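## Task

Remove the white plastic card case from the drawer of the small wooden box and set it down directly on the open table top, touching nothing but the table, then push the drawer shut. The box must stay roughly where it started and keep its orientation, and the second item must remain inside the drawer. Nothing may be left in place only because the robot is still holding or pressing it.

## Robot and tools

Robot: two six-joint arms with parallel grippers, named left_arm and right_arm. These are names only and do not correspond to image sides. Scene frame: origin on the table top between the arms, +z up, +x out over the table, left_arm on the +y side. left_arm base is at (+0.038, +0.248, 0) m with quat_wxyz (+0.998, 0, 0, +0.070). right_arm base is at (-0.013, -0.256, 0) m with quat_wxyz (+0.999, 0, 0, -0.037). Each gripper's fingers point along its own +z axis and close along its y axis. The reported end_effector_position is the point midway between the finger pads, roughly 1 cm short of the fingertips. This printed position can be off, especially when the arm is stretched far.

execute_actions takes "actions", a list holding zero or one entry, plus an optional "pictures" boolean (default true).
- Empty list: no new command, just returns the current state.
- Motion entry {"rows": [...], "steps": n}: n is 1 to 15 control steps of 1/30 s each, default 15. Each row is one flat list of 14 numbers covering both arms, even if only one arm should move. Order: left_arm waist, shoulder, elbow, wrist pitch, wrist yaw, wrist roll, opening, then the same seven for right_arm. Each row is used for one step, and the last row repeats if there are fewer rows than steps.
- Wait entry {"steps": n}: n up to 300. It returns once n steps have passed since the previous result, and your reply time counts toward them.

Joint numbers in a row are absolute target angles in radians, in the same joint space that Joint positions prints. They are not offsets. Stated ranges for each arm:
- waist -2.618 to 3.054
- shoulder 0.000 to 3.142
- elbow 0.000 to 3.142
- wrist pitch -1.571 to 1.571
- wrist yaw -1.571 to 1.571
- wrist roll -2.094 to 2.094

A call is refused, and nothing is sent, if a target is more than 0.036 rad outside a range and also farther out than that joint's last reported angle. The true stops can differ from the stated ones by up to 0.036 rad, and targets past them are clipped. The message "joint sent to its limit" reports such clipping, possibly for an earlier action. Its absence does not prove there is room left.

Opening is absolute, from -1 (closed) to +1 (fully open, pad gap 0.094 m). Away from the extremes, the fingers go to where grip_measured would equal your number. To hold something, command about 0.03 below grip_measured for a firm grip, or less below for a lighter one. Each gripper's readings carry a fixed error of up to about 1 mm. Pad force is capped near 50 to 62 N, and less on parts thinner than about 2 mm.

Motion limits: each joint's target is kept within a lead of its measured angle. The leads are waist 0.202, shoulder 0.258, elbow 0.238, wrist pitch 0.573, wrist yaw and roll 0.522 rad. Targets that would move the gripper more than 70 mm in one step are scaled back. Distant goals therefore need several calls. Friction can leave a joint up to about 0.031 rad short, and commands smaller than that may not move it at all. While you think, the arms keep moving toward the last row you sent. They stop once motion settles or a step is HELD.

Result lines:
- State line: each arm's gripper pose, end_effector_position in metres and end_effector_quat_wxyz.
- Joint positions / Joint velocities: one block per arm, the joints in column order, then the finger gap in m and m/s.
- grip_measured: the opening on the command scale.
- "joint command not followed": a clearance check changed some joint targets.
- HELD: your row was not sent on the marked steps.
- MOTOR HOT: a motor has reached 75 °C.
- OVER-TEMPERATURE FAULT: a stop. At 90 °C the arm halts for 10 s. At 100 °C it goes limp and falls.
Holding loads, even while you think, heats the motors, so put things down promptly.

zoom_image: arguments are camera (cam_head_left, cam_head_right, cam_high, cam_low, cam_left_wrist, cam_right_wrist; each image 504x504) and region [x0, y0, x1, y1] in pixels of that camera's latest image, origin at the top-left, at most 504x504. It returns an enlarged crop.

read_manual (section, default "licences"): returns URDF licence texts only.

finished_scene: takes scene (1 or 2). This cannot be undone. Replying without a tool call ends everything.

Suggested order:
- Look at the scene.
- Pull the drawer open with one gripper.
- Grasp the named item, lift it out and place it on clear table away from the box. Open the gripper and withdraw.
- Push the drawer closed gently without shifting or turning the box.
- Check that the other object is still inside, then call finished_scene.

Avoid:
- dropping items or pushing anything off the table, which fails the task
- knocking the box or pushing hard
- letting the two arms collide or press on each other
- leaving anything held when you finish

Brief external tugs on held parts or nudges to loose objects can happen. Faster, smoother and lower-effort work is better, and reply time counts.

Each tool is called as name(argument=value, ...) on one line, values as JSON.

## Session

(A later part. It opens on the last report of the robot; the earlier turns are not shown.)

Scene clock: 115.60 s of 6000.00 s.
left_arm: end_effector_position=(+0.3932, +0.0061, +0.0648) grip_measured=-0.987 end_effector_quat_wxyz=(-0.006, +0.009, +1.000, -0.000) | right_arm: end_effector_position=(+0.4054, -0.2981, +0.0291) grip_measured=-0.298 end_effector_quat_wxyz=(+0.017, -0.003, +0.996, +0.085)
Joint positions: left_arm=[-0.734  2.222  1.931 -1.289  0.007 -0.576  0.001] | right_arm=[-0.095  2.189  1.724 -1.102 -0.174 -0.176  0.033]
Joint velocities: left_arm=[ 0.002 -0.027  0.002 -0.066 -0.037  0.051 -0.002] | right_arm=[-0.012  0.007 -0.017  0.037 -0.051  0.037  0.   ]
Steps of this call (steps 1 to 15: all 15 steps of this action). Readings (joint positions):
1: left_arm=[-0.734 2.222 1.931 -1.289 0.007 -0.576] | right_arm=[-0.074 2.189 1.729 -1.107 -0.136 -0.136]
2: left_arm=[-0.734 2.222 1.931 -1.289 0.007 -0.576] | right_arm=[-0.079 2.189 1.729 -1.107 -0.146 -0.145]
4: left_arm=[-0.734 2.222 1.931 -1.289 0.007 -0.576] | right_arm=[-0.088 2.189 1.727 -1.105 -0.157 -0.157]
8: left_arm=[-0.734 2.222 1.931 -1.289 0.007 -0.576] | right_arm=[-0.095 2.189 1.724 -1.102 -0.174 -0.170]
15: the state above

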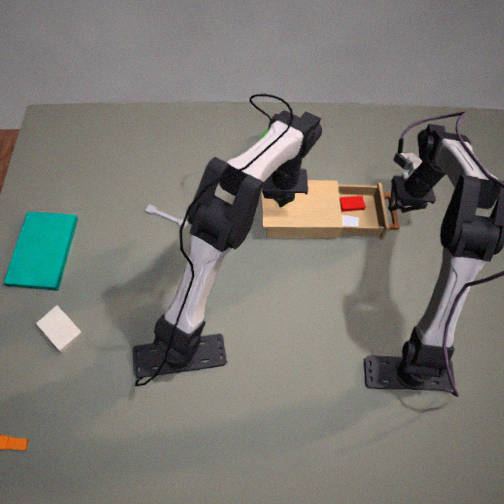

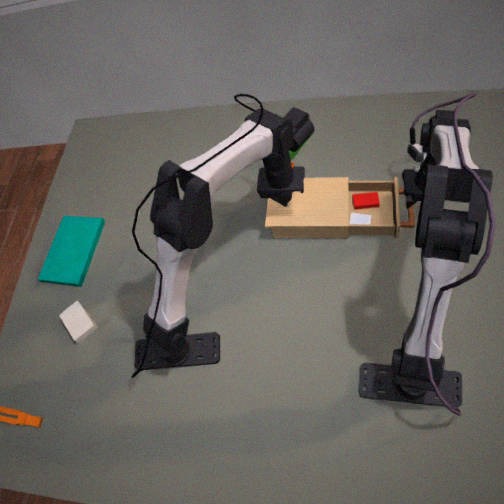

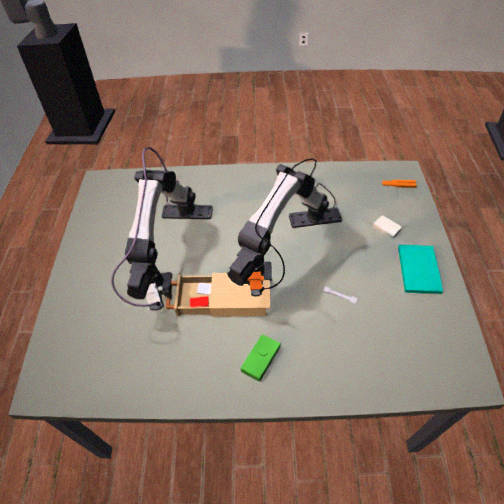

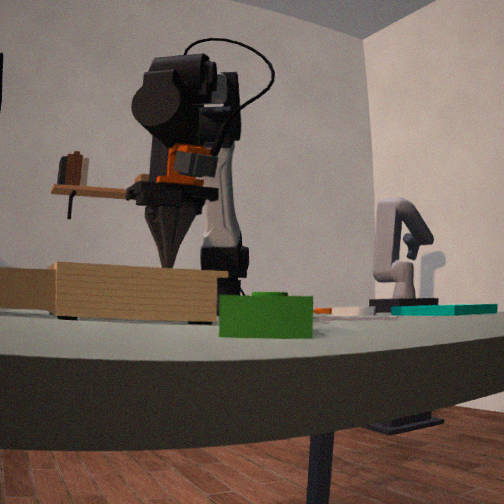

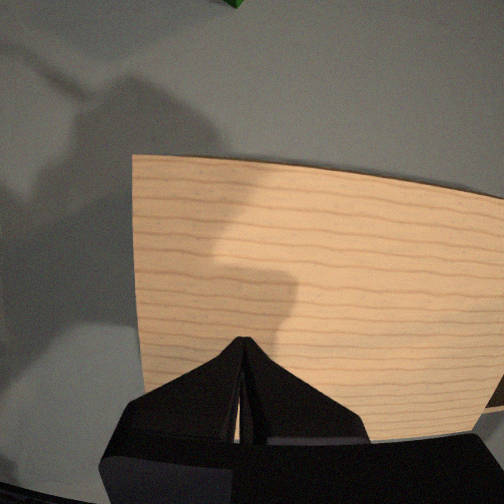

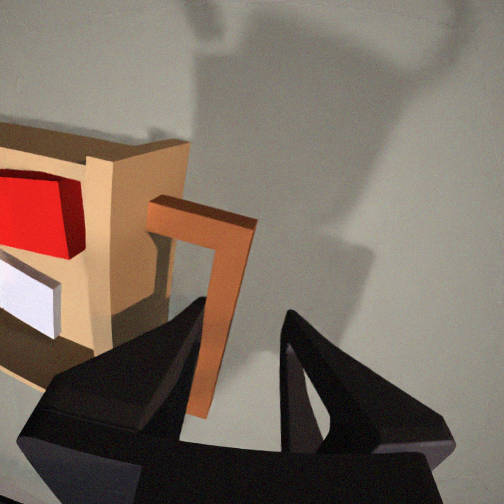

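execute_actions(actions=[{"rows":[[-0.735,2.29,1.91,-1.27,0,-0.58,-1,0.02,2.19,1.73,-1.11,0,-0.05,-0.3]],"steps":10}], pictures=false)

execute_actions(actions=[{"rows":[[-0.735,2.29,1.91,-1.27,0,-0.58,-1,0.02,2.05,1.82,-1.311,0,-0.05,-0.3]],"steps":10}], pictures=false)

execute_actions(actions=[{"rows":[[-0.735,2.29,1.91,-1.27,0,-0.58,-1,0.285,2.06,1.81,-1.311,0,1.93,0]]}], pictures=false)

execute_actions(actions=[{"steps":30}])

Scene clock: 132.50 s of 6000.00 s.
left_arm: end_effector_position=(+0.3932, +0.0062, +0.0648) grip_measured=-0.987 end_effector_quat_wxyz=(-0.006, +0.009, +1.000, -0.000) | right_arm: end_effector_position=(+0.4070, -0.2810, +0.0286) grip_measured=-0.300 end_effector_quat_wxyz=(+0.006, -0.004, +1.000, +0.006)
Joint positions: left_arm=[-0.734  2.222  1.931 -1.289  0.006 -0.576  0.001] | right_arm=[ 0.011  2.185  1.725 -1.1   -0.012 -0.073  0.033]
Joint velocities: left_arm=[-0.007 -0.007 -0.012  0.037 -0.051 -0.022  0.001] | right_arm=[-0.007  0.007 -0.012 -0.007  0.051  0.11  -0.001]
Steps of this call (steps 1 to 15: the robot went on to your last target; steps 16 to 90: nothing new was sent; then 13.57 s passed at rest; steps 91 to 100: all 10 steps of this action). Readings (joint positions):
91: left_arm=[-0.734 2.222 1.931 -1.289 0.007 -0.576] | right_arm=[-0.082 2.189 1.724 -1.101 -0.170 -0.160]
92: left_arm=[-0.734 2.222 1.931 -1.289 0.007 -0.576] | right_arm=[-0.063 2.189 1.724 -1.101 -0.135 -0.139]
94: left_arm=[-0.734 2.222 1.931 -1.289 0.006 -0.576] | right_arm=[-0.014 2.189 1.724 -1.101 -0.084 -0.110]
98: left_arm=[-0.734 2.222 1.931 -1.289 0.006 -0.576] | right_arm=[0.011 2.185 1.725 -1.100 -0.015 -0.079]
100: the state above

Scene clock: 132.83 s of 6000.00 s.
left_arm: end_effector_position=(+0.3932, +0.0062, +0.0648) grip_measured=-0.987 end_effector_quat_wxyz=(-0.006, +0.009, +1.000, -0.000) | right_arm: end_effector_position=(+0.3993, -0.2813, +0.1184) grip_measured=-0.300 end_effector_quat_wxyz=(+0.055, +0.001, +0.998, +0.001)
Joint positions: left_arm=[-0.734  2.222  1.931 -1.289  0.006 -0.576  0.001] | right_arm=[ 0.011  2.02   1.825 -1.267 -0.008 -0.062  0.033]
Joint velocities: left_arm=[ 0.017 -0.017 -0.002 -0.037  0.037 -0.022 -0.   ] | right_arm=[ 0.007  0.002 -0.002 -0.168  0.051 -0.007 -0.   ]
Steps of this call (steps 1 to 10: all 10 steps of this action). Readings (joint positions):
1: left_arm=[-0.734 2.222 1.931 -1.289 0.006 -0.576] | right_arm=[0.011 2.178 1.733 -1.117 -0.011 -0.070]
2: left_arm=[-0.734 2.222 1.931 -1.289 0.006 -0.576] | right_arm=[0.011 2.166 1.745 -1.153 -0.010 -0.069]
4: left_arm=[-0.734 2.222 1.931 -1.289 0.006 -0.576] | right_arm=[0.011 2.115 1.773 -1.211 -0.009 -0.066]
8: left_arm=[-0.734 2.222 1.931 -1.289 0.006 -0.576] | right_arm=[0.011 2.028 1.821 -1.256 -0.008 -0.063]
10: the state above

Scene clock: 133.33 s of 6000.00 s.
left_arm: end_effector_position=(+0.3932, +0.0062, +0.0648) grip_measured=-0.987 end_effector_quat_wxyz=(-0.006, +0.009, +1.000, -0.000) | right_arm: end_effector_position=(+0.3839, -0.1683, +0.1110) grip_measured=-0.002 end_effector_quat_wxyz=(+0.022, +0.520, +0.854, +0.024)
Joint positions: left_arm=[-0.734  2.222  1.931 -1.289  0.006 -0.576  0.001] | right_arm=[ 0.291  2.037  1.825 -1.294 -0.005  1.31   0.047]
Joint velocities: left_arm=[-0.007 -0.007  0.007 -0.007  0.037  0.022  0.001] | right_arm=[-0.144 -0.017 -0.012  0.037 -0.022  2.85   0.001]
Steps of this call (steps 1 to 15: all 15 steps of this action). Readings (joint positions):
1: left_arm=[-0.734 2.222 1.931 -1.289 0.006 -0.576] | right_arm=[0.024 2.021 1.825 -1.272 -0.001 -0.001]
2: left_arm=[-0.734 2.222 1.931 -1.289 0.006 -0.576] | right_arm=[0.051 2.024 1.825 -1.277 0.007 0.084]
4: left_arm=[-0.734 2.222 1.931 -1.289 0.006 -0.576] | right_arm=[0.144 2.030 1.825 -1.278 0.010 0.251]
8: left_arm=[-0.734 2.222 1.931 -1.289 0.006 -0.576] | right_arm=[0.311 2.037 1.825 -1.281 -0.005 0.633]
15: the state above

Scene clock: 134.33 s of 6000.00 s.
left_arm: end_effector_position=(+0.3932, +0.0062, +0.0648) grip_measured=-0.987 end_effector_quat_wxyz=(-0.006, +0.009, +1.000, -0.000) | right_arm: end_effector_position=(+0.3829, -0.1708, +0.1109) grip_measured=-0.002 end_effector_quat_wxyz=(+0.013, +0.753, +0.657, +0.026)
Joint positions: left_arm=[-0.734  2.222  1.931 -1.289  0.006 -0.576  0.001] | right_arm=[ 0.286  2.037  1.825 -1.3   -0.003  1.919  0.047]
Joint velocities: left_arm=[ 0.002 -0.012 -0.002  0.037  0.007 -0.007 -0.   ] | right_arm=[-0.027  0.007 -0.022 -0.051  0.022  0.022 -0.   ]
Steps of this call (steps 1 to 30: the robot went on to your last target). Readings (joint positions):
1: left_arm=[-0.734 2.222 1.931 -1.289 0.006 -0.576] | right_arm=[0.287 2.037 1.825 -1.295 -0.004 1.407]
2: left_arm=[-0.734 2.222 1.931 -1.289 0.006 -0.576] | right_arm=[0.286 2.037 1.825 -1.296 -0.003 1.504]
4: left_arm=[-0.734 2.222 1.931 -1.289 0.006 -0.576] | right_arm=[0.286 2.037 1.825 -1.297 -0.003 1.655]
8: left_arm=[-0.734 2.222 1.931 -1.289 0.006 -0.576] | right_arm=[0.286 2.037 1.825 -1.299 -0.003 1.812]
30: the state above

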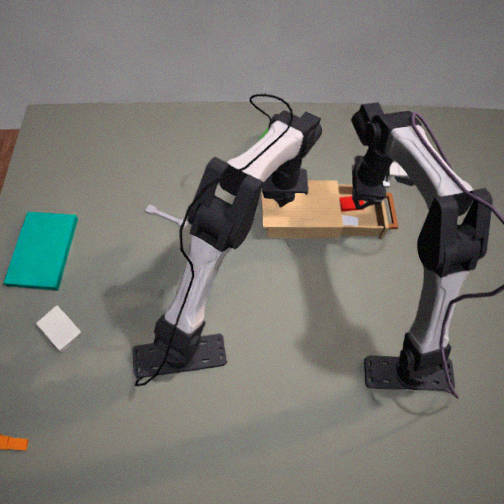

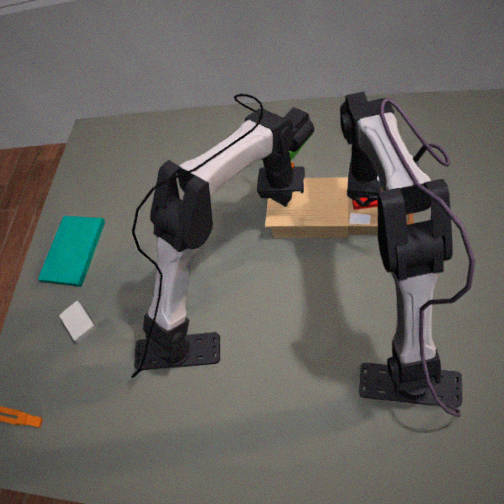

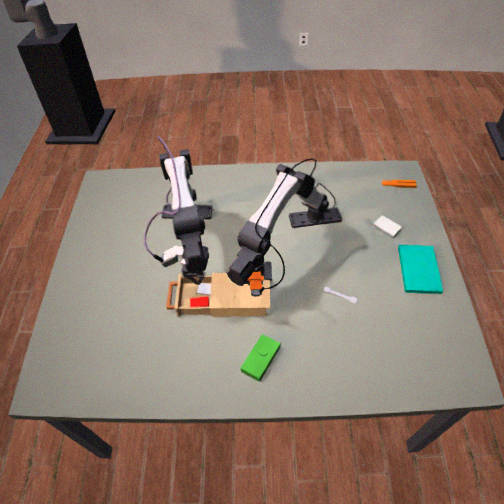

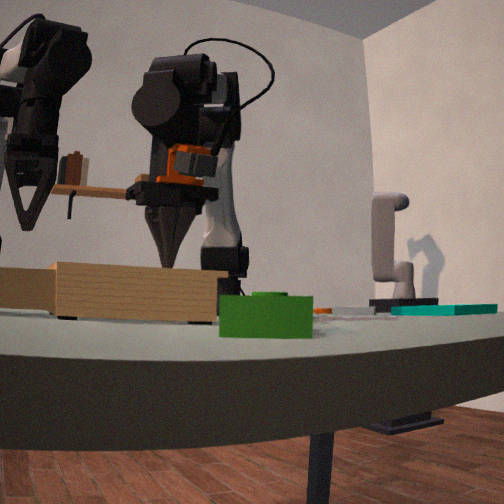

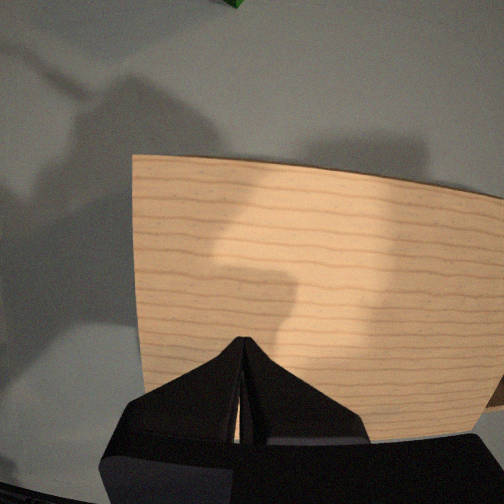

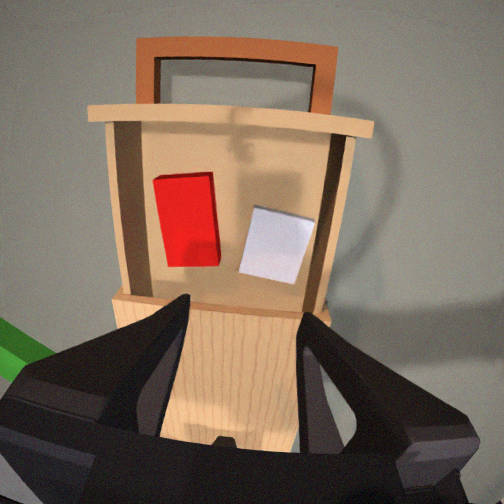

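execute_actions(actions=[{"rows":[[-0.735,2.29,1.91,-1.27,0,-0.58,-1,0.31,2.2,2.0,-1.49,0,2.02,0]],"steps":10}], pictures=false)

execute_actions(actions=[{"rows":[[-0.735,2.29,1.91,-1.27,0,-0.58,-1,0.31,2.285,2.0,-1.49,0,2.02,0]]}])

Scene clock: 151.17 s of 6000.00 s.
left_arm: end_effector_position=(+0.3932, +0.0062, +0.0648) grip_measured=-0.987 end_effector_quat_wxyz=(-0.006, +0.009, +1.000, -0.000) | right_arm: end_effector_position=(+0.3790, -0.1645, +0.0940) grip_measured=-0.002 end_effector_quat_wxyz=(-0.020, +0.773, +0.633, -0.039)
Joint positions: left_arm=[-0.734  2.222  1.931 -1.289  0.006 -0.576  0.001] | right_arm=[ 0.304  2.186  1.984 -1.456 -0.002  1.999  0.047]
Joint velocities: left_arm=[-0.017  0.002  0.007  0.022  0.037  0.037 -0.001] | right_arm=[-0.012  0.012 -0.022 -0.183 -0.066  0.095 -0.001]
Steps of this call (steps 1 to 15: the robot went on to your last target; steps 16 to 90: nothing new was sent; then 13.50 s passed at rest; steps 91 to 100: all 10 steps of this action). Readings (joint positions):
91: left_arm=[-0.734 2.222 1.931 -1.289 0.006 -0.576] | right_arm=[0.287 2.057 1.857 -1.336 -0.002 1.932]
92: left_arm=[-0.734 2.222 1.931 -1.289 0.006 -0.576] | right_arm=[0.289 2.092 1.915 -1.378 -0.002 1.948]
94: left_arm=[-0.734 2.222 1.931 -1.289 0.006 -0.576] | right_arm=[0.296 2.144 1.976 -1.398 -0.002 1.970]
98: left_arm=[-0.734 2.222 1.931 -1.289 0.006 -0.576] | right_arm=[0.304 2.184 1.984 -1.441 -0.002 1.993]
100: the state above

Scene clock: 151.67 s of 6000.00 s.
left_arm: end_effector_position=(+0.3932, +0.0062, +0.0648) grip_measured=-0.987 end_effector_quat_wxyz=(-0.006, +0.009, +1.000, -0.000) | right_arm: end_effector_position=(+0.3726, -0.1660, +0.0638) grip_measured=-0.002 end_effector_quat_wxyz=(-0.042, +0.774, +0.627, -0.085)
Joint positions: left_arm=[-0.734  2.222  1.931 -1.289  0.006 -0.576  0.001] | right_arm=[ 0.304  2.274  1.995 -1.481 -0.002  2.009  0.047]
Joint velocities: left_arm=[ 0.007 -0.007 -0.007 -0.022  0.037 -0.007 -0.   ] | right_arm=[-0.007 -0.002  0.017 -0.081 -0.022 -0.051 -0.   ]
Steps of this call (steps 1 to 15: all 15 steps of this action). Readings (joint positions):
1: left_arm=[-0.734 2.222 1.931 -1.289 0.006 -0.576] | right_arm=[0.304 2.191 1.987 -1.465 -0.002 2.001]
2: left_arm=[-0.734 2.222 1.931 -1.289 0.006 -0.576] | right_arm=[0.304 2.201 1.993 -1.471 -0.002 2.003]
4: left_arm=[-0.734 2.222 1.931 -1.289 0.006 -0.576] | right_arm=[0.304 2.229 1.995 -1.474 -0.002 2.005]
8: left_arm=[-0.734 2.222 1.931 -1.289 0.006 -0.576] | right_arm=[0.304 2.271 1.995 -1.476 -0.002 2.008]
15: the state above

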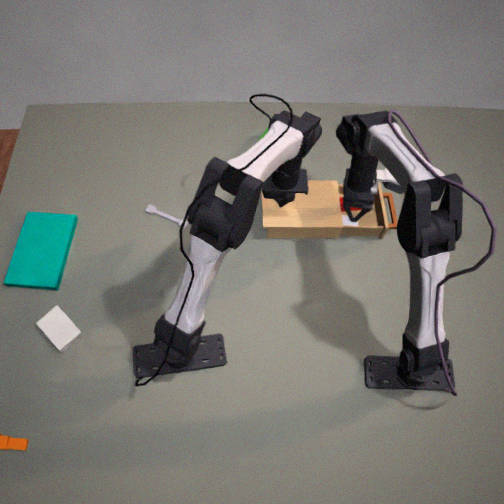

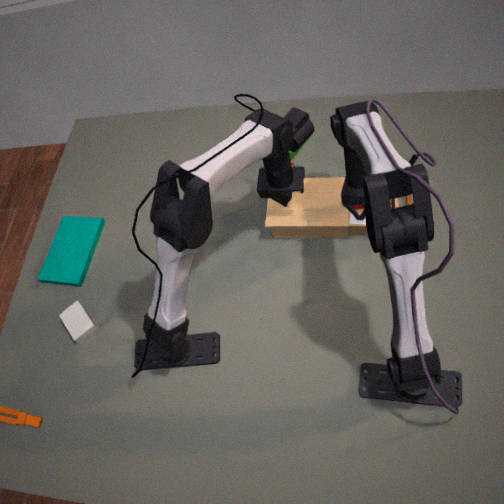

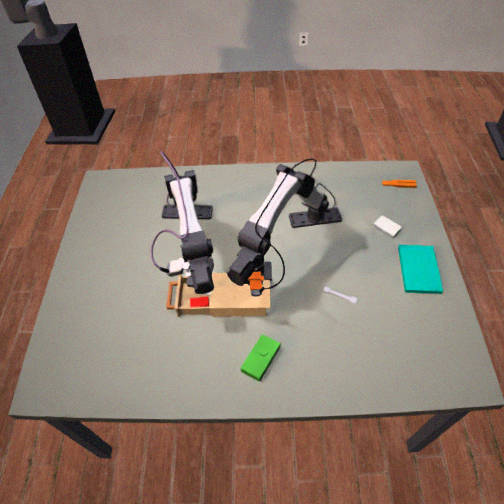

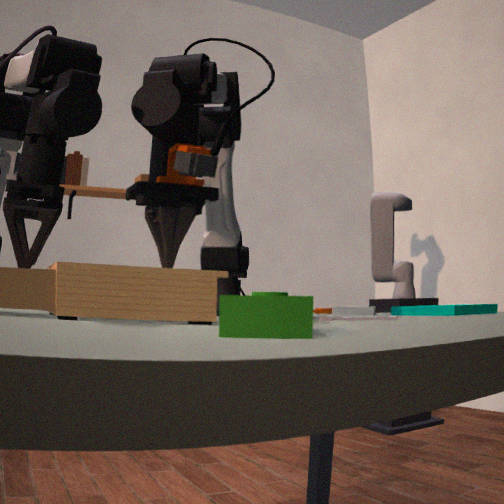

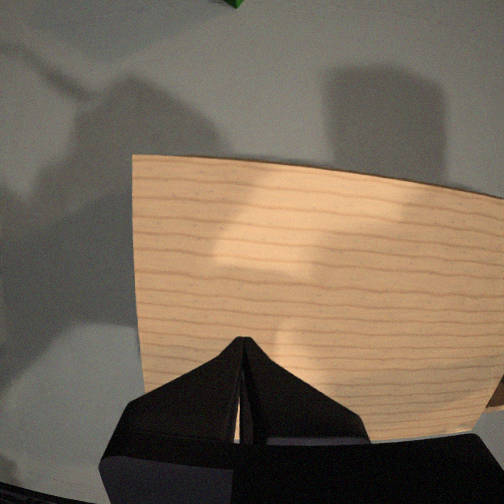

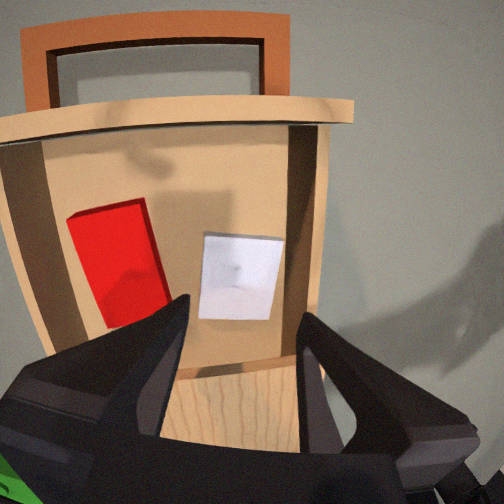

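execute_actions(actions=[{"rows":[[-0.735,2.29,1.91,-1.27,0,-0.58,-1,0.31,2.26,1.94,-1.42,0,1.99,0],[-0.735,2.29,1.91,-1.27,0,-0.58,-1,0.31,2.25,1.92,-1.39,0,1.99,0],[-0.735,2.29,1.91,-1.27,0,-0.58,-1,0.31,2.245,1.9,-1.36,0,1.99,0],[-0.735,2.29,1.91,-1.27,0,-0.58,-1,0.31,2.24,1.88,-1.33,0,1.99,0],[-0.735,2.29,1.91,-1.27,0,-0.58,-1,0.31,2.235,1.86,-1.31,0,1.99,0],[-0.735,2.29,1.91,-1.27,0,-0.58,-1,0.31,2.23,1.84,-1.29,0,1.99,0],[-0.735,2.29,1.91,-1.27,0,-0.58,-1,0.31,2.22,1.82,-1.27,0,1.99,0],[-0.735,2.29,1.91,-1.27,0,-0.58,-1,0.31,2.215,1.8,-1.25,0,1.99,0],[-0.735,2.29,1.91,-1.27,0,-0.58,-1,0.31,2.21,1.78,-1.23,0,1.99,0],[-0.735,2.29,1.91,-1.27,0,-0.58,-1,0.31,2.2,1.76,-1.215,0,1.99,0],[-0.735,2.29,1.91,-1.27,0,-0.58,-1,0.31,2.195,1.74,-1.215,0,1.99,0],[-0.735,2.29,1.91,-1.27,0,-0.58,-1,0.31,2.19,1.715,-1.215,0,1.99,0]]}], pictures=false)

execute_actions(actions=[{"steps":10}])

Scene clock: 168.03 s of 6000.00 s.
left_arm: end_effector_position=(+0.3932, +0.0062, +0.0648) grip_measured=-0.987 end_effector_quat_wxyz=(-0.006, +0.009, +1.000, -0.000) | right_arm: end_effector_position=(+0.3725, -0.1665, +0.0315) grip_measured=-0.002 end_effector_quat_wxyz=(-0.022, +0.773, +0.632, -0.047)
Joint positions: left_arm=[-0.734  2.222  1.931 -1.289  0.006 -0.576  0.001] | right_arm=[ 0.304  2.198  1.753 -1.23   0.001  2.001  0.047]
Joint velocities: left_arm=[-0.002  0.012 -0.007 -0.051 -0.051  0.051  0.001] | right_arm=[ 0.007 -0.071 -0.115  0.095 -0.037  0.022 -0.001]
Steps of this call (steps 1 to 15: the robot went on to your last target; steps 16 to 90: nothing new was sent; then 12.87 s passed at rest; steps 91 to 105: all 15 steps of this action). Readings (joint positions):
91: left_arm=[-0.734 2.222 1.931 -1.289 0.006 -0.576] | right_arm=[0.304 2.272 1.991 -1.476 -0.002 2.009]
92: left_arm=[-0.734 2.222 1.931 -1.289 0.006 -0.576] | right_arm=[0.304 2.267 1.978 -1.462 -0.002 2.007]
94: left_arm=[-0.734 2.222 1.931 -1.289 0.006 -0.576] | right_arm=[0.304 2.254 1.942 -1.426 -0.002 2.005]
98: left_arm=[-0.734 2.222 1.931 -1.289 0.006 -0.576] | right_arm=[0.304 2.233 1.861 -1.345 -0.002 2.003]
105: the state above

Scene clock: 168.37 s of 6000.00 s.
left_arm: end_effector_position=(+0.3932, +0.0062, +0.0648) grip_measured=-0.987 end_effector_quat_wxyz=(-0.006, +0.009, +1.000, -0.000) | right_arm: end_effector_position=(+0.3733, -0.1663, +0.0300) grip_measured=-0.002 end_effector_quat_wxyz=(-0.021, +0.773, +0.632, -0.044)
Joint positions: left_arm=[-0.734  2.222  1.931 -1.289  0.006 -0.576  0.001] | right_arm=[ 0.304  2.196  1.745 -1.217  0.001  2.001  0.047]
Joint velocities: left_arm=[-0.002 -0.002 -0.007 -0.022 -0.007 -0.007 -0.   ] | right_arm=[-0.012  0.002  0.012 -0.066  0.037  0.051 -0.001]
Steps of this call (steps 1 to 10: the robot went on to your last target). Readings (joint positions):
1: left_arm=[-0.734 2.222 1.931 -1.289 0.006 -0.576] | right_arm=[0.304 2.196 1.750 -1.227 0.001 2.001]
2: left_arm=[-0.734 2.222 1.931 -1.289 0.006 -0.576] | right_arm=[0.304 2.196 1.748 -1.224 0.001 2.001]
4: left_arm=[-0.734 2.222 1.931 -1.289 0.006 -0.576] | right_arm=[0.304 2.196 1.746 -1.220 0.001 2.001]
8: left_arm=[-0.734 2.222 1.931 -1.289 0.006 -0.576] | right_arm=[0.304 2.196 1.745 -1.218 0.001 2.001]
10: the state above

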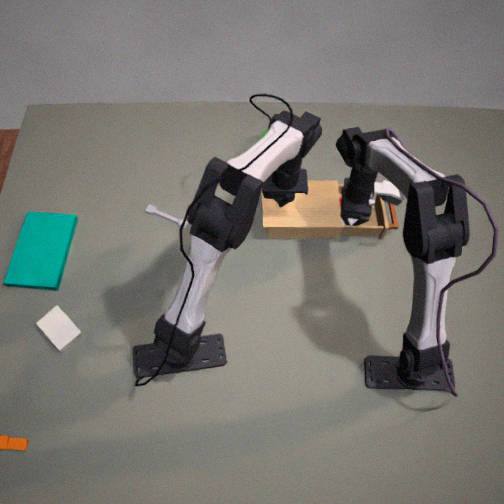

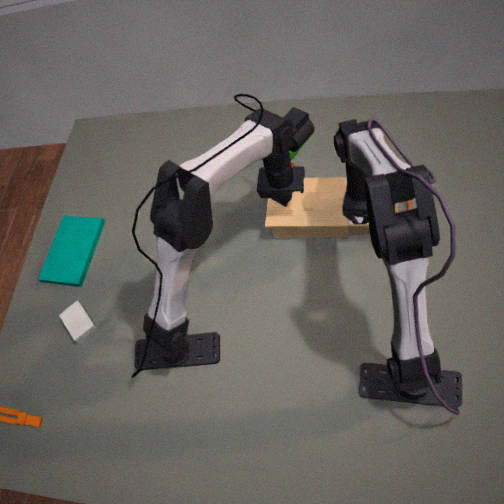

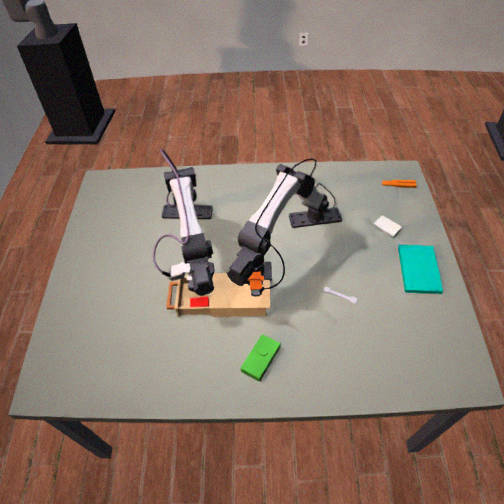

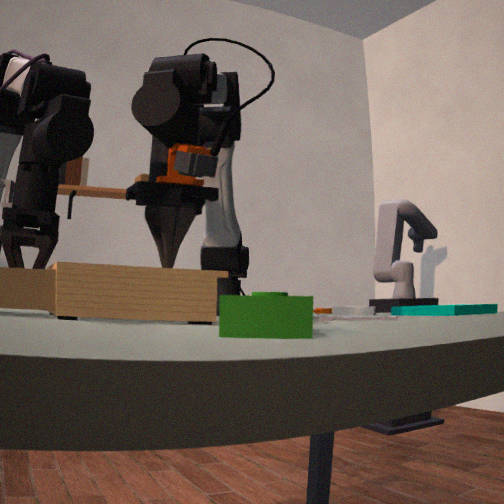

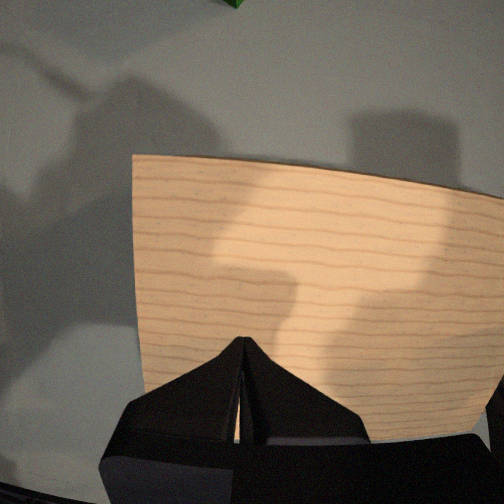

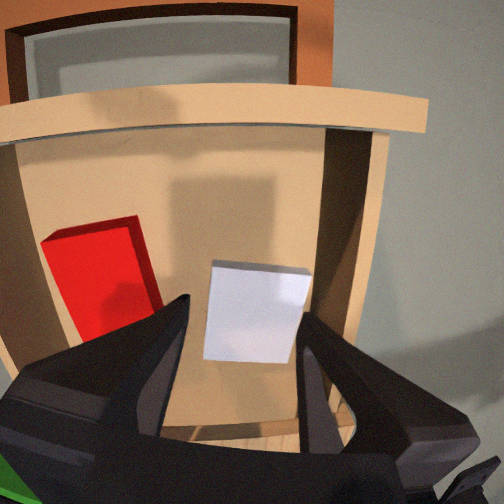

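execute_actions(actions=[{"rows":[[-0.735,2.29,1.91,-1.27,0,-0.58,-1,0.31,2.19,1.73,-1.25,0,1.99,0.06]],"steps":10}], pictures=false)

execute_actions(actions=[{"rows":[[-0.735,2.29,1.91,-1.27,0,-0.58,-1,0.31,2.2,1.67,-1.18,0,1.99,0.06]]}])

Scene clock: 176.27 s of 6000.00 s.
left_arm: end_effector_position=(+0.3932, +0.0062, +0.0648) grip_measured=-0.987 end_effector_quat_wxyz=(-0.006, +0.009, +1.000, -0.000) | right_arm: end_effector_position=(+0.3740, -0.1666, +0.0300) grip_measured=+0.058 end_effector_quat_wxyz=(-0.019, +0.773, +0.633, -0.044)
Joint positions: left_arm=[-0.734  2.222  1.931 -1.289  0.006 -0.576  0.001] | right_arm=[ 0.304  2.196  1.745 -1.215  0.004  2.     0.05 ]
Joint velocities: left_arm=[ 0.002 -0.007  0.007 -0.007  0.007  0.037 -0.   ] | right_arm=[-0.007 -0.007  0.007 -0.037 -0.022  0.007  0.001]
Steps of this call (steps 1 to 30: the robot went on to your last target; steps 31 to 100: nothing new was sent; then 4.23 s passed at rest; steps 101 to 110: all 10 steps of this action). Readings (joint positions):
101: left_arm=[-0.734 2.222 1.931 -1.289 0.006 -0.576] | right_arm=[0.304 2.196 1.745 -1.218 0.002 2.000]
102: left_arm=[-0.734 2.222 1.931 -1.289 0.006 -0.576] | right_arm=[0.304 2.196 1.745 -1.216 0.003 2.000]
104: left_arm=[-0.734 2.222 1.931 -1.289 0.006 -0.576] | right_arm=[0.304 2.196 1.745 -1.215 0.004 2.000]
108: left_arm=[-0.734 2.222 1.931 -1.289 0.006 -0.576] | right_arm=[0.304 2.196 1.745 -1.215 0.004 2.000]
110: the state above

Scene clock: 176.77 s of 6000.00 s.
left_arm: end_effector_position=(+0.3932, +0.0062, +0.0648) grip_measured=-0.987 end_effector_quat_wxyz=(-0.006, +0.009, +1.000, -0.000) | right_arm: end_effector_position=(+0.3750, -0.1663, +0.0264) grip_measured=+0.058 end_effector_quat_wxyz=(-0.016, +0.773, +0.633, -0.036)
Joint positions: left_arm=[-0.734  2.222  1.931 -1.289  0.006 -0.576  0.001] | right_arm=[ 0.304  2.187  1.717 -1.18   0.003  1.998  0.05 ]
Joint velocities: left_arm=[-0.017 -0.012 -0.012  0.037 -0.051  0.007 -0.002] | right_arm=[-0.002 -0.012  0.002  0.007 -0.051 -0.037  0.   ]
Steps of this call (steps 1 to 15: all 15 steps of this action). Readings (joint positions):
1: left_arm=[-0.734 2.222 1.931 -1.289 0.006 -0.576] | right_arm=[0.304 2.195 1.738 -1.207 0.004 2.000]
2: left_arm=[-0.734 2.222 1.931 -1.289 0.006 -0.576] | right_arm=[0.304 2.192 1.727 -1.195 0.004 2.000]
4: left_arm=[-0.734 2.222 1.931 -1.289 0.006 -0.576] | right_arm=[0.304 2.189 1.721 -1.184 0.004 1.998]
8: left_arm=[-0.734 2.222 1.931 -1.289 0.006 -0.576] | right_arm=[0.304 2.187 1.717 -1.180 0.003 1.998]
15: the state above

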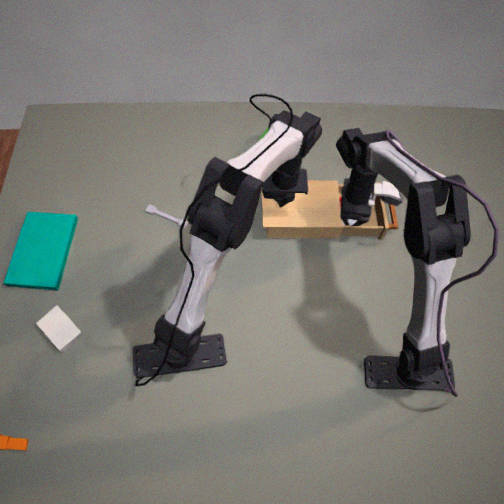

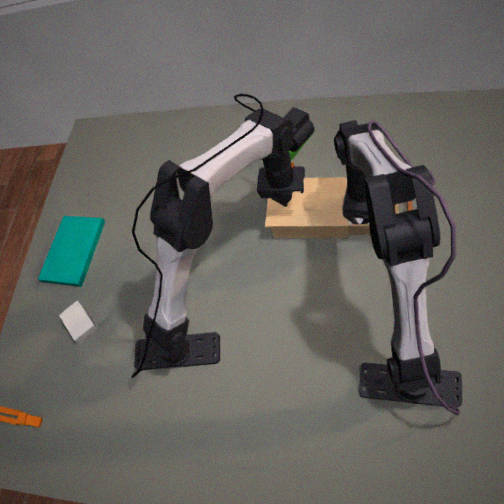

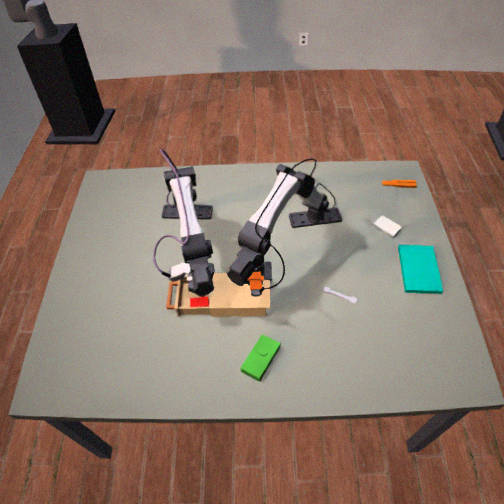

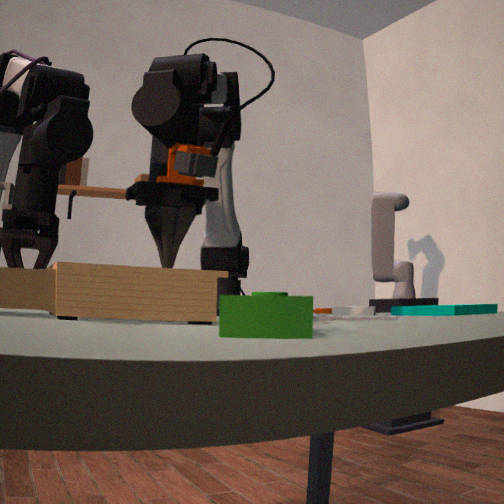

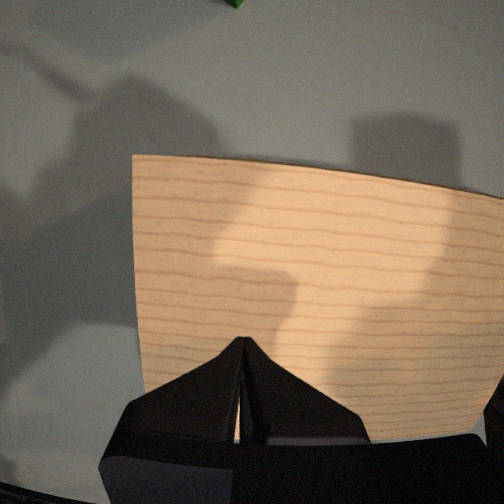

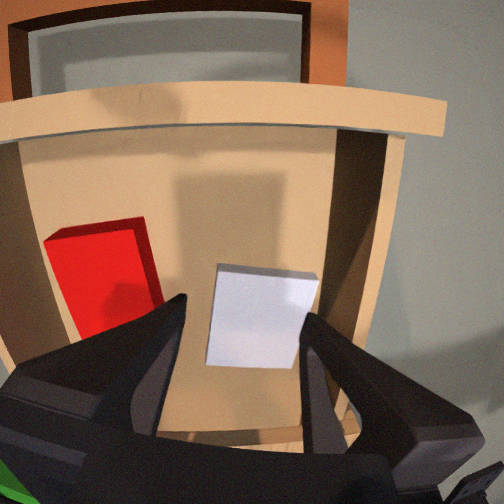

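execute_actions(actions=[{"rows":[[-0.735,2.29,1.91,-1.27,0,-0.58,-1,0.31,2.22,1.67,-1.16,0,1.9,0],[-0.735,2.29,1.91,-1.27,0,-0.58,-1,0.31,2.22,1.67,-1.16,0,1.9,-0.03],[-0.735,2.29,1.91,-1.27,0,-0.58,-1,0.31,2.22,1.67,-1.16,0,1.9,-0.07],[-0.735,2.29,1.91,-1.27,0,-0.58,-1,0.31,2.22,1.67,-1.16,0,1.9,-0.11],[-0.735,2.29,1.91,-1.27,0,-0.58,-1,0.31,2.22,1.67,-1.16,0,1.9,-0.15],[-0.735,2.29,1.91,-1.27,0,-0.58,-1,0.31,2.22,1.67,-1.16,0,1.9,-0.2]]}])

Scene clock: 196.50 s of 6000.00 s.
left_arm: end_effector_position=(+0.3932, +0.0062, +0.0648) grip_measured=-0.987 end_effector_quat_wxyz=(-0.006, +0.009, +1.000, -0.000) | right_arm: end_effector_position=(+0.3712, -0.1644, +0.0260) grip_measured=-0.197 end_effector_quat_wxyz=(-0.026, +0.746, +0.664, -0.038)
Joint positions: left_arm=[-0.734  2.222  1.931 -1.289  0.006 -0.576  0.001] | right_arm=[ 0.305  2.187  1.714 -1.19  -0.01   1.917  0.038]
Joint velocities: left_arm=[-0.007 -0.007  0.007 -0.022 -0.007 -0.007  0.   ] | right_arm=[-0.012 -0.007  0.032 -0.037 -0.095 -0.022 -0.001]
Steps of this call (steps 1 to 15: the robot went on to your last target; steps 16 to 90: nothing new was sent; then 16.23 s passed at rest; steps 91 to 105: all 15 steps of this action). Readings (joint positions):
91: left_arm=[-0.734 2.222 1.931 -1.289 0.006 -0.576] | right_arm=[0.304 2.187 1.717 -1.180 0.002 1.986]
92: left_arm=[-0.734 2.222 1.931 -1.289 0.006 -0.576] | right_arm=[0.304 2.187 1.716 -1.181 -0.001 1.971]
94: left_arm=[-0.734 2.222 1.931 -1.289 0.006 -0.576] | right_arm=[0.305 2.187 1.714 -1.185 -0.006 1.949]
98: left_arm=[-0.734 2.222 1.931 -1.289 0.006 -0.576] | right_arm=[0.305 2.187 1.714 -1.190 -0.010 1.927]
105: the state above

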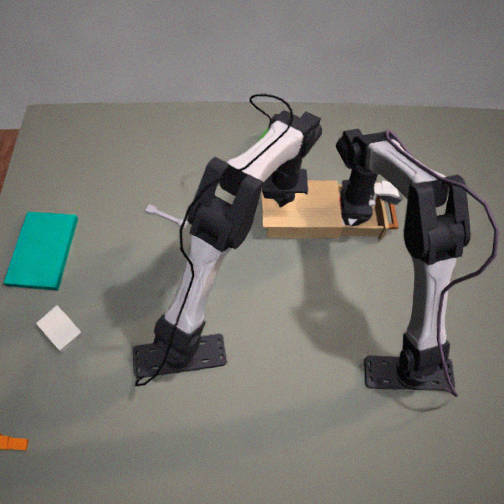

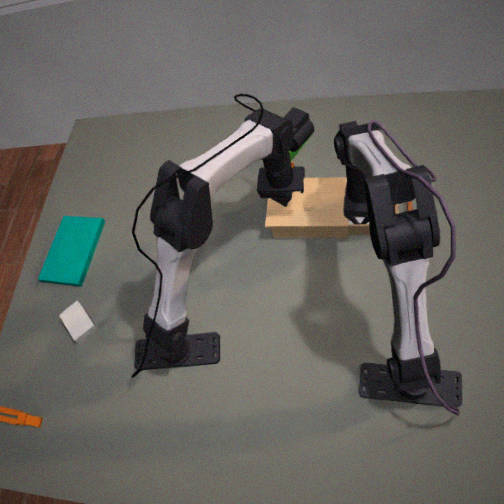

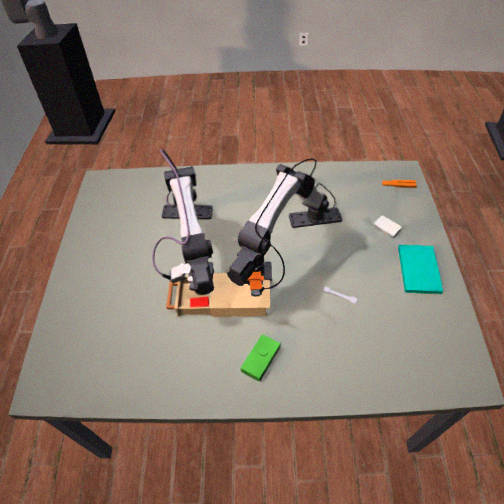

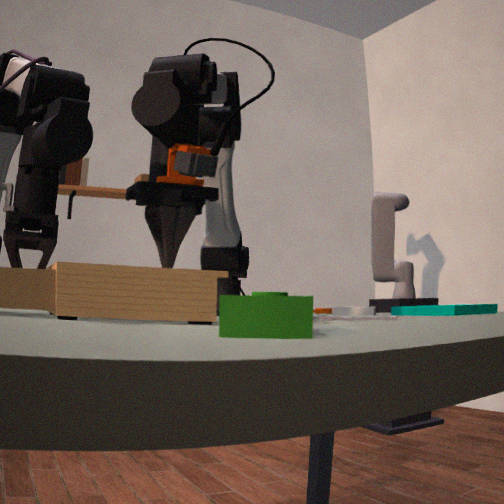

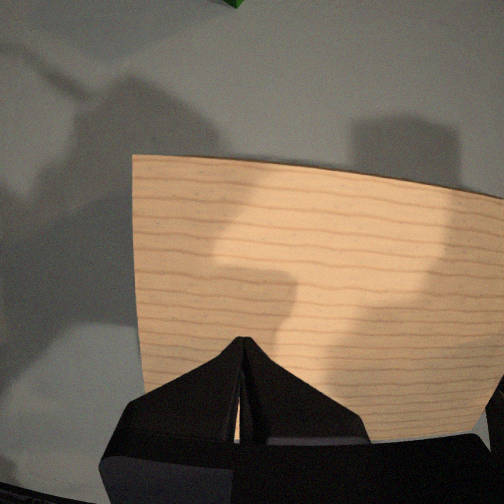

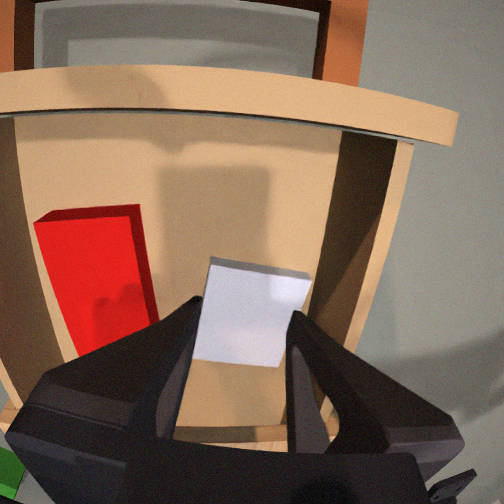

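Drag with the wrist toward +x.

execute_actions(actions=[{"rows":[[-0.735,2.29,1.91,-1.27,0,-0.58,-1,0.31,2.22,1.68,-1.09,0,1.85,-0.15]]}])

Scene clock: 202.93 s of 6000.00 s.
left_arm: end_effector_position=(+0.3932, +0.0062, +0.0648) grip_measured=-0.987 end_effector_quat_wxyz=(-0.006, +0.009, +1.000, -0.000) | right_arm: end_effector_position=(+0.3731, -0.1635, +0.0259) grip_measured=-0.152 end_effector_quat_wxyz=(-0.027, +0.728, +0.684, -0.033)
Joint positions: left_arm=[-0.734  2.222  1.931 -1.289  0.006 -0.576  0.001] | right_arm=[ 0.305  2.187  1.714 -1.182 -0.014  1.862  0.04 ]
Joint velocities: left_arm=[ 0.007 -0.027 -0.012 -0.022  0.007 -0.007 -0.   ] | right_arm=[-0.022 -0.017 -0.027  0.007  0.007 -0.007 -0.001]
Steps of this call (steps 1 to 15: the robot went on to your last target; steps 16 to 90: nothing new was sent; then 2.93 s passed at rest; steps 91 to 105: all 15 steps of this action). Readings (joint positions):
91: left_arm=[-0.734 2.222 1.931 -1.289 0.006 -0.576] | right_arm=[0.305 2.187 1.714 -1.186 -0.010 1.908]
92: left_arm=[-0.734 2.222 1.931 -1.289 0.006 -0.576] | right_arm=[0.305 2.187 1.714 -1.184 -0.010 1.898]
94: left_arm=[-0.734 2.222 1.931 -1.289 0.006 -0.576] | right_arm=[0.305 2.187 1.714 -1.183 -0.011 1.884]
98: left_arm=[-0.734 2.222 1.931 -1.289 0.006 -0.576] | right_arm=[0.305 2.187 1.714 -1.182 -0.013 1.870]
105: the state above

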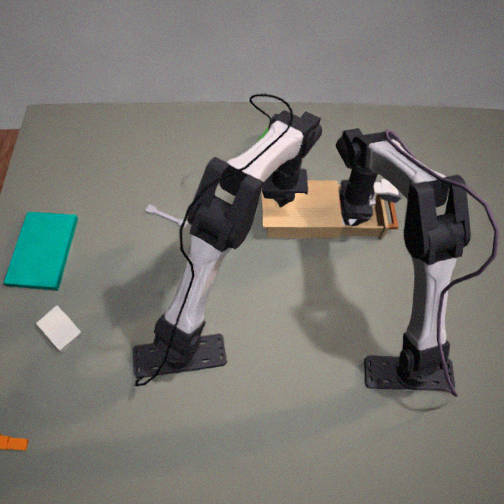

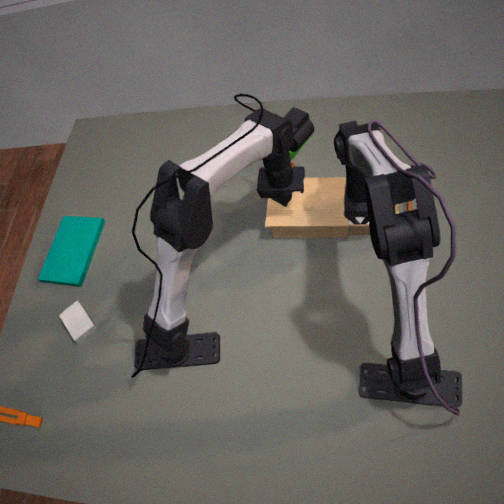

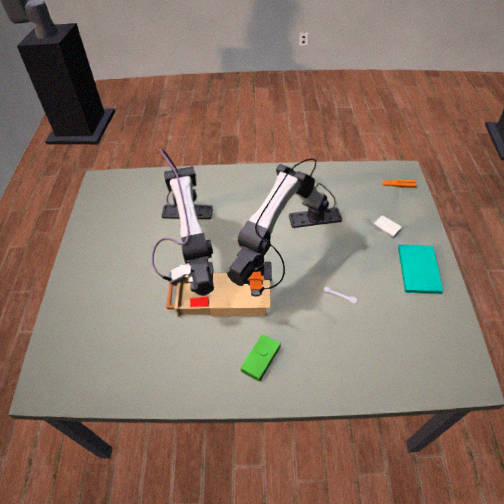

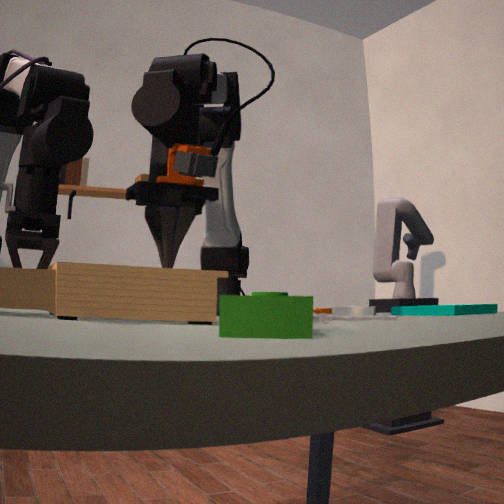

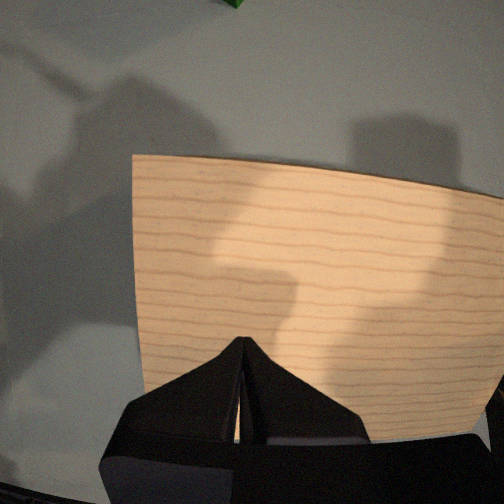

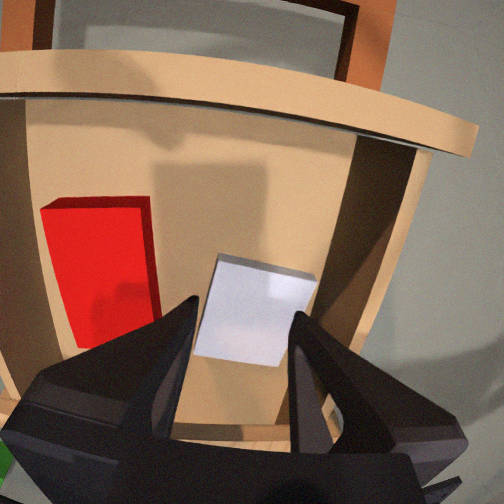

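execute_actions(actions=[{"rows":[[-0.735,2.29,1.91,-1.27,0,-0.58,-1,0.29,2.25,1.76,-1.07,0,1.8,-0.15]]}])

Scene clock: 208.97 s of 6000.00 s.
left_arm: end_effector_position=(+0.3932, +0.0062, +0.0648) grip_measured=-0.987 end_effector_quat_wxyz=(-0.006, +0.009, +1.000, -0.000) | right_arm: end_effector_position=(+0.3937, -0.1604, +0.0280) grip_measured=-0.152 end_effector_quat_wxyz=(-0.010, +0.712, +0.702, -0.004)
Joint positions: left_arm=[-0.734  2.222  1.931 -1.289  0.006 -0.576  0.001] | right_arm=[ 0.301  2.202  1.751 -1.137 -0.014  1.812  0.04 ]
Joint velocities: left_arm=[ 0.017  0.012 -0.017  0.066  0.037 -0.022  0.   ] | right_arm=[-0.022 -0.007  0.012 -0.037  0.051 -0.022  0.001]
Steps of this call (steps 1 to 15: the robot went on to your last target; steps 16 to 90: nothing new was sent; then 2.53 s passed at rest; steps 91 to 105: all 15 steps of this action). Readings (joint positions):
91: left_arm=[-0.734 2.222 1.931 -1.289 0.006 -0.576] | right_arm=[0.305 2.188 1.719 -1.182 -0.014 1.853]
92: left_arm=[-0.734 2.222 1.931 -1.289 0.006 -0.576] | right_arm=[0.304 2.194 1.730 -1.177 -0.014 1.845]
94: left_arm=[-0.734 2.222 1.931 -1.289 0.006 -0.576] | right_arm=[0.303 2.200 1.746 -1.159 -0.014 1.832]
98: left_arm=[-0.734 2.222 1.931 -1.289 0.006 -0.576] | right_arm=[0.301 2.202 1.751 -1.139 -0.014 1.819]
105: the state above

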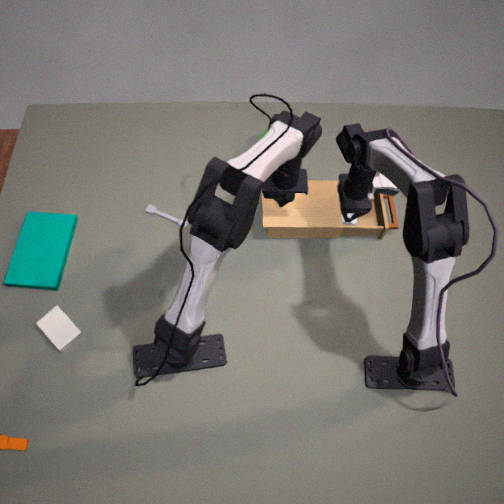

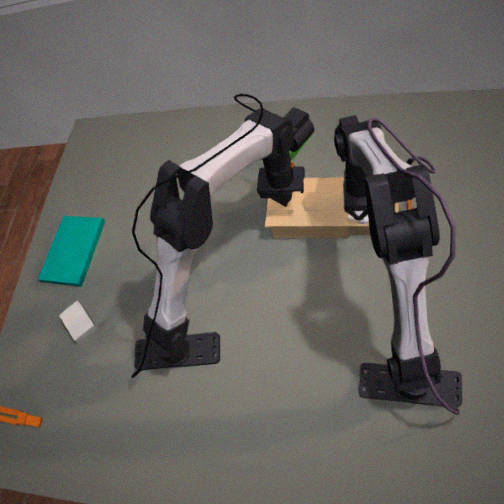

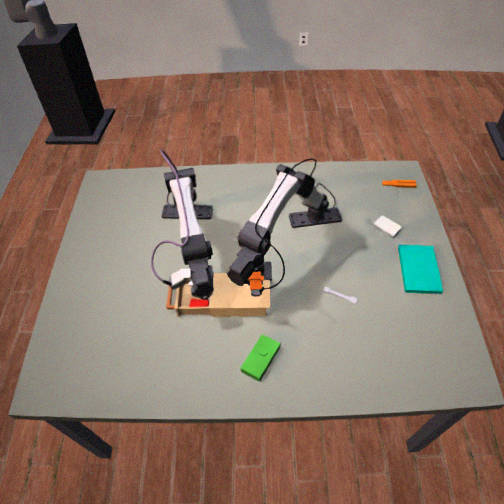

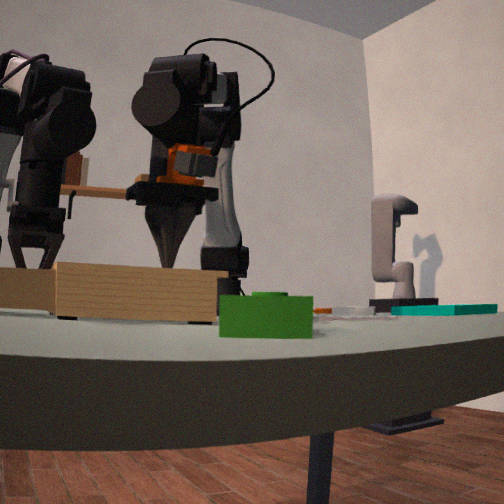

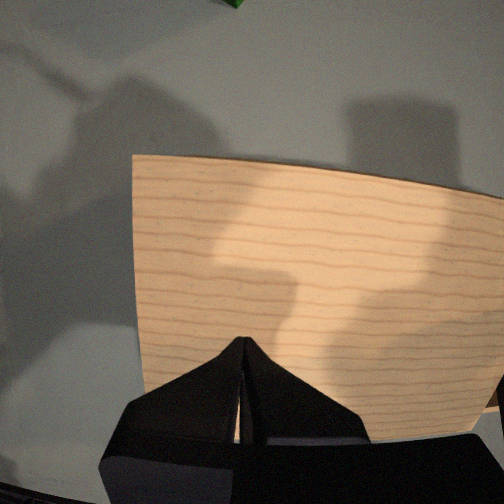

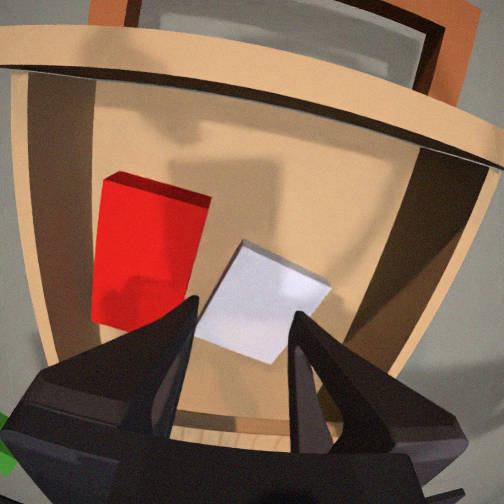

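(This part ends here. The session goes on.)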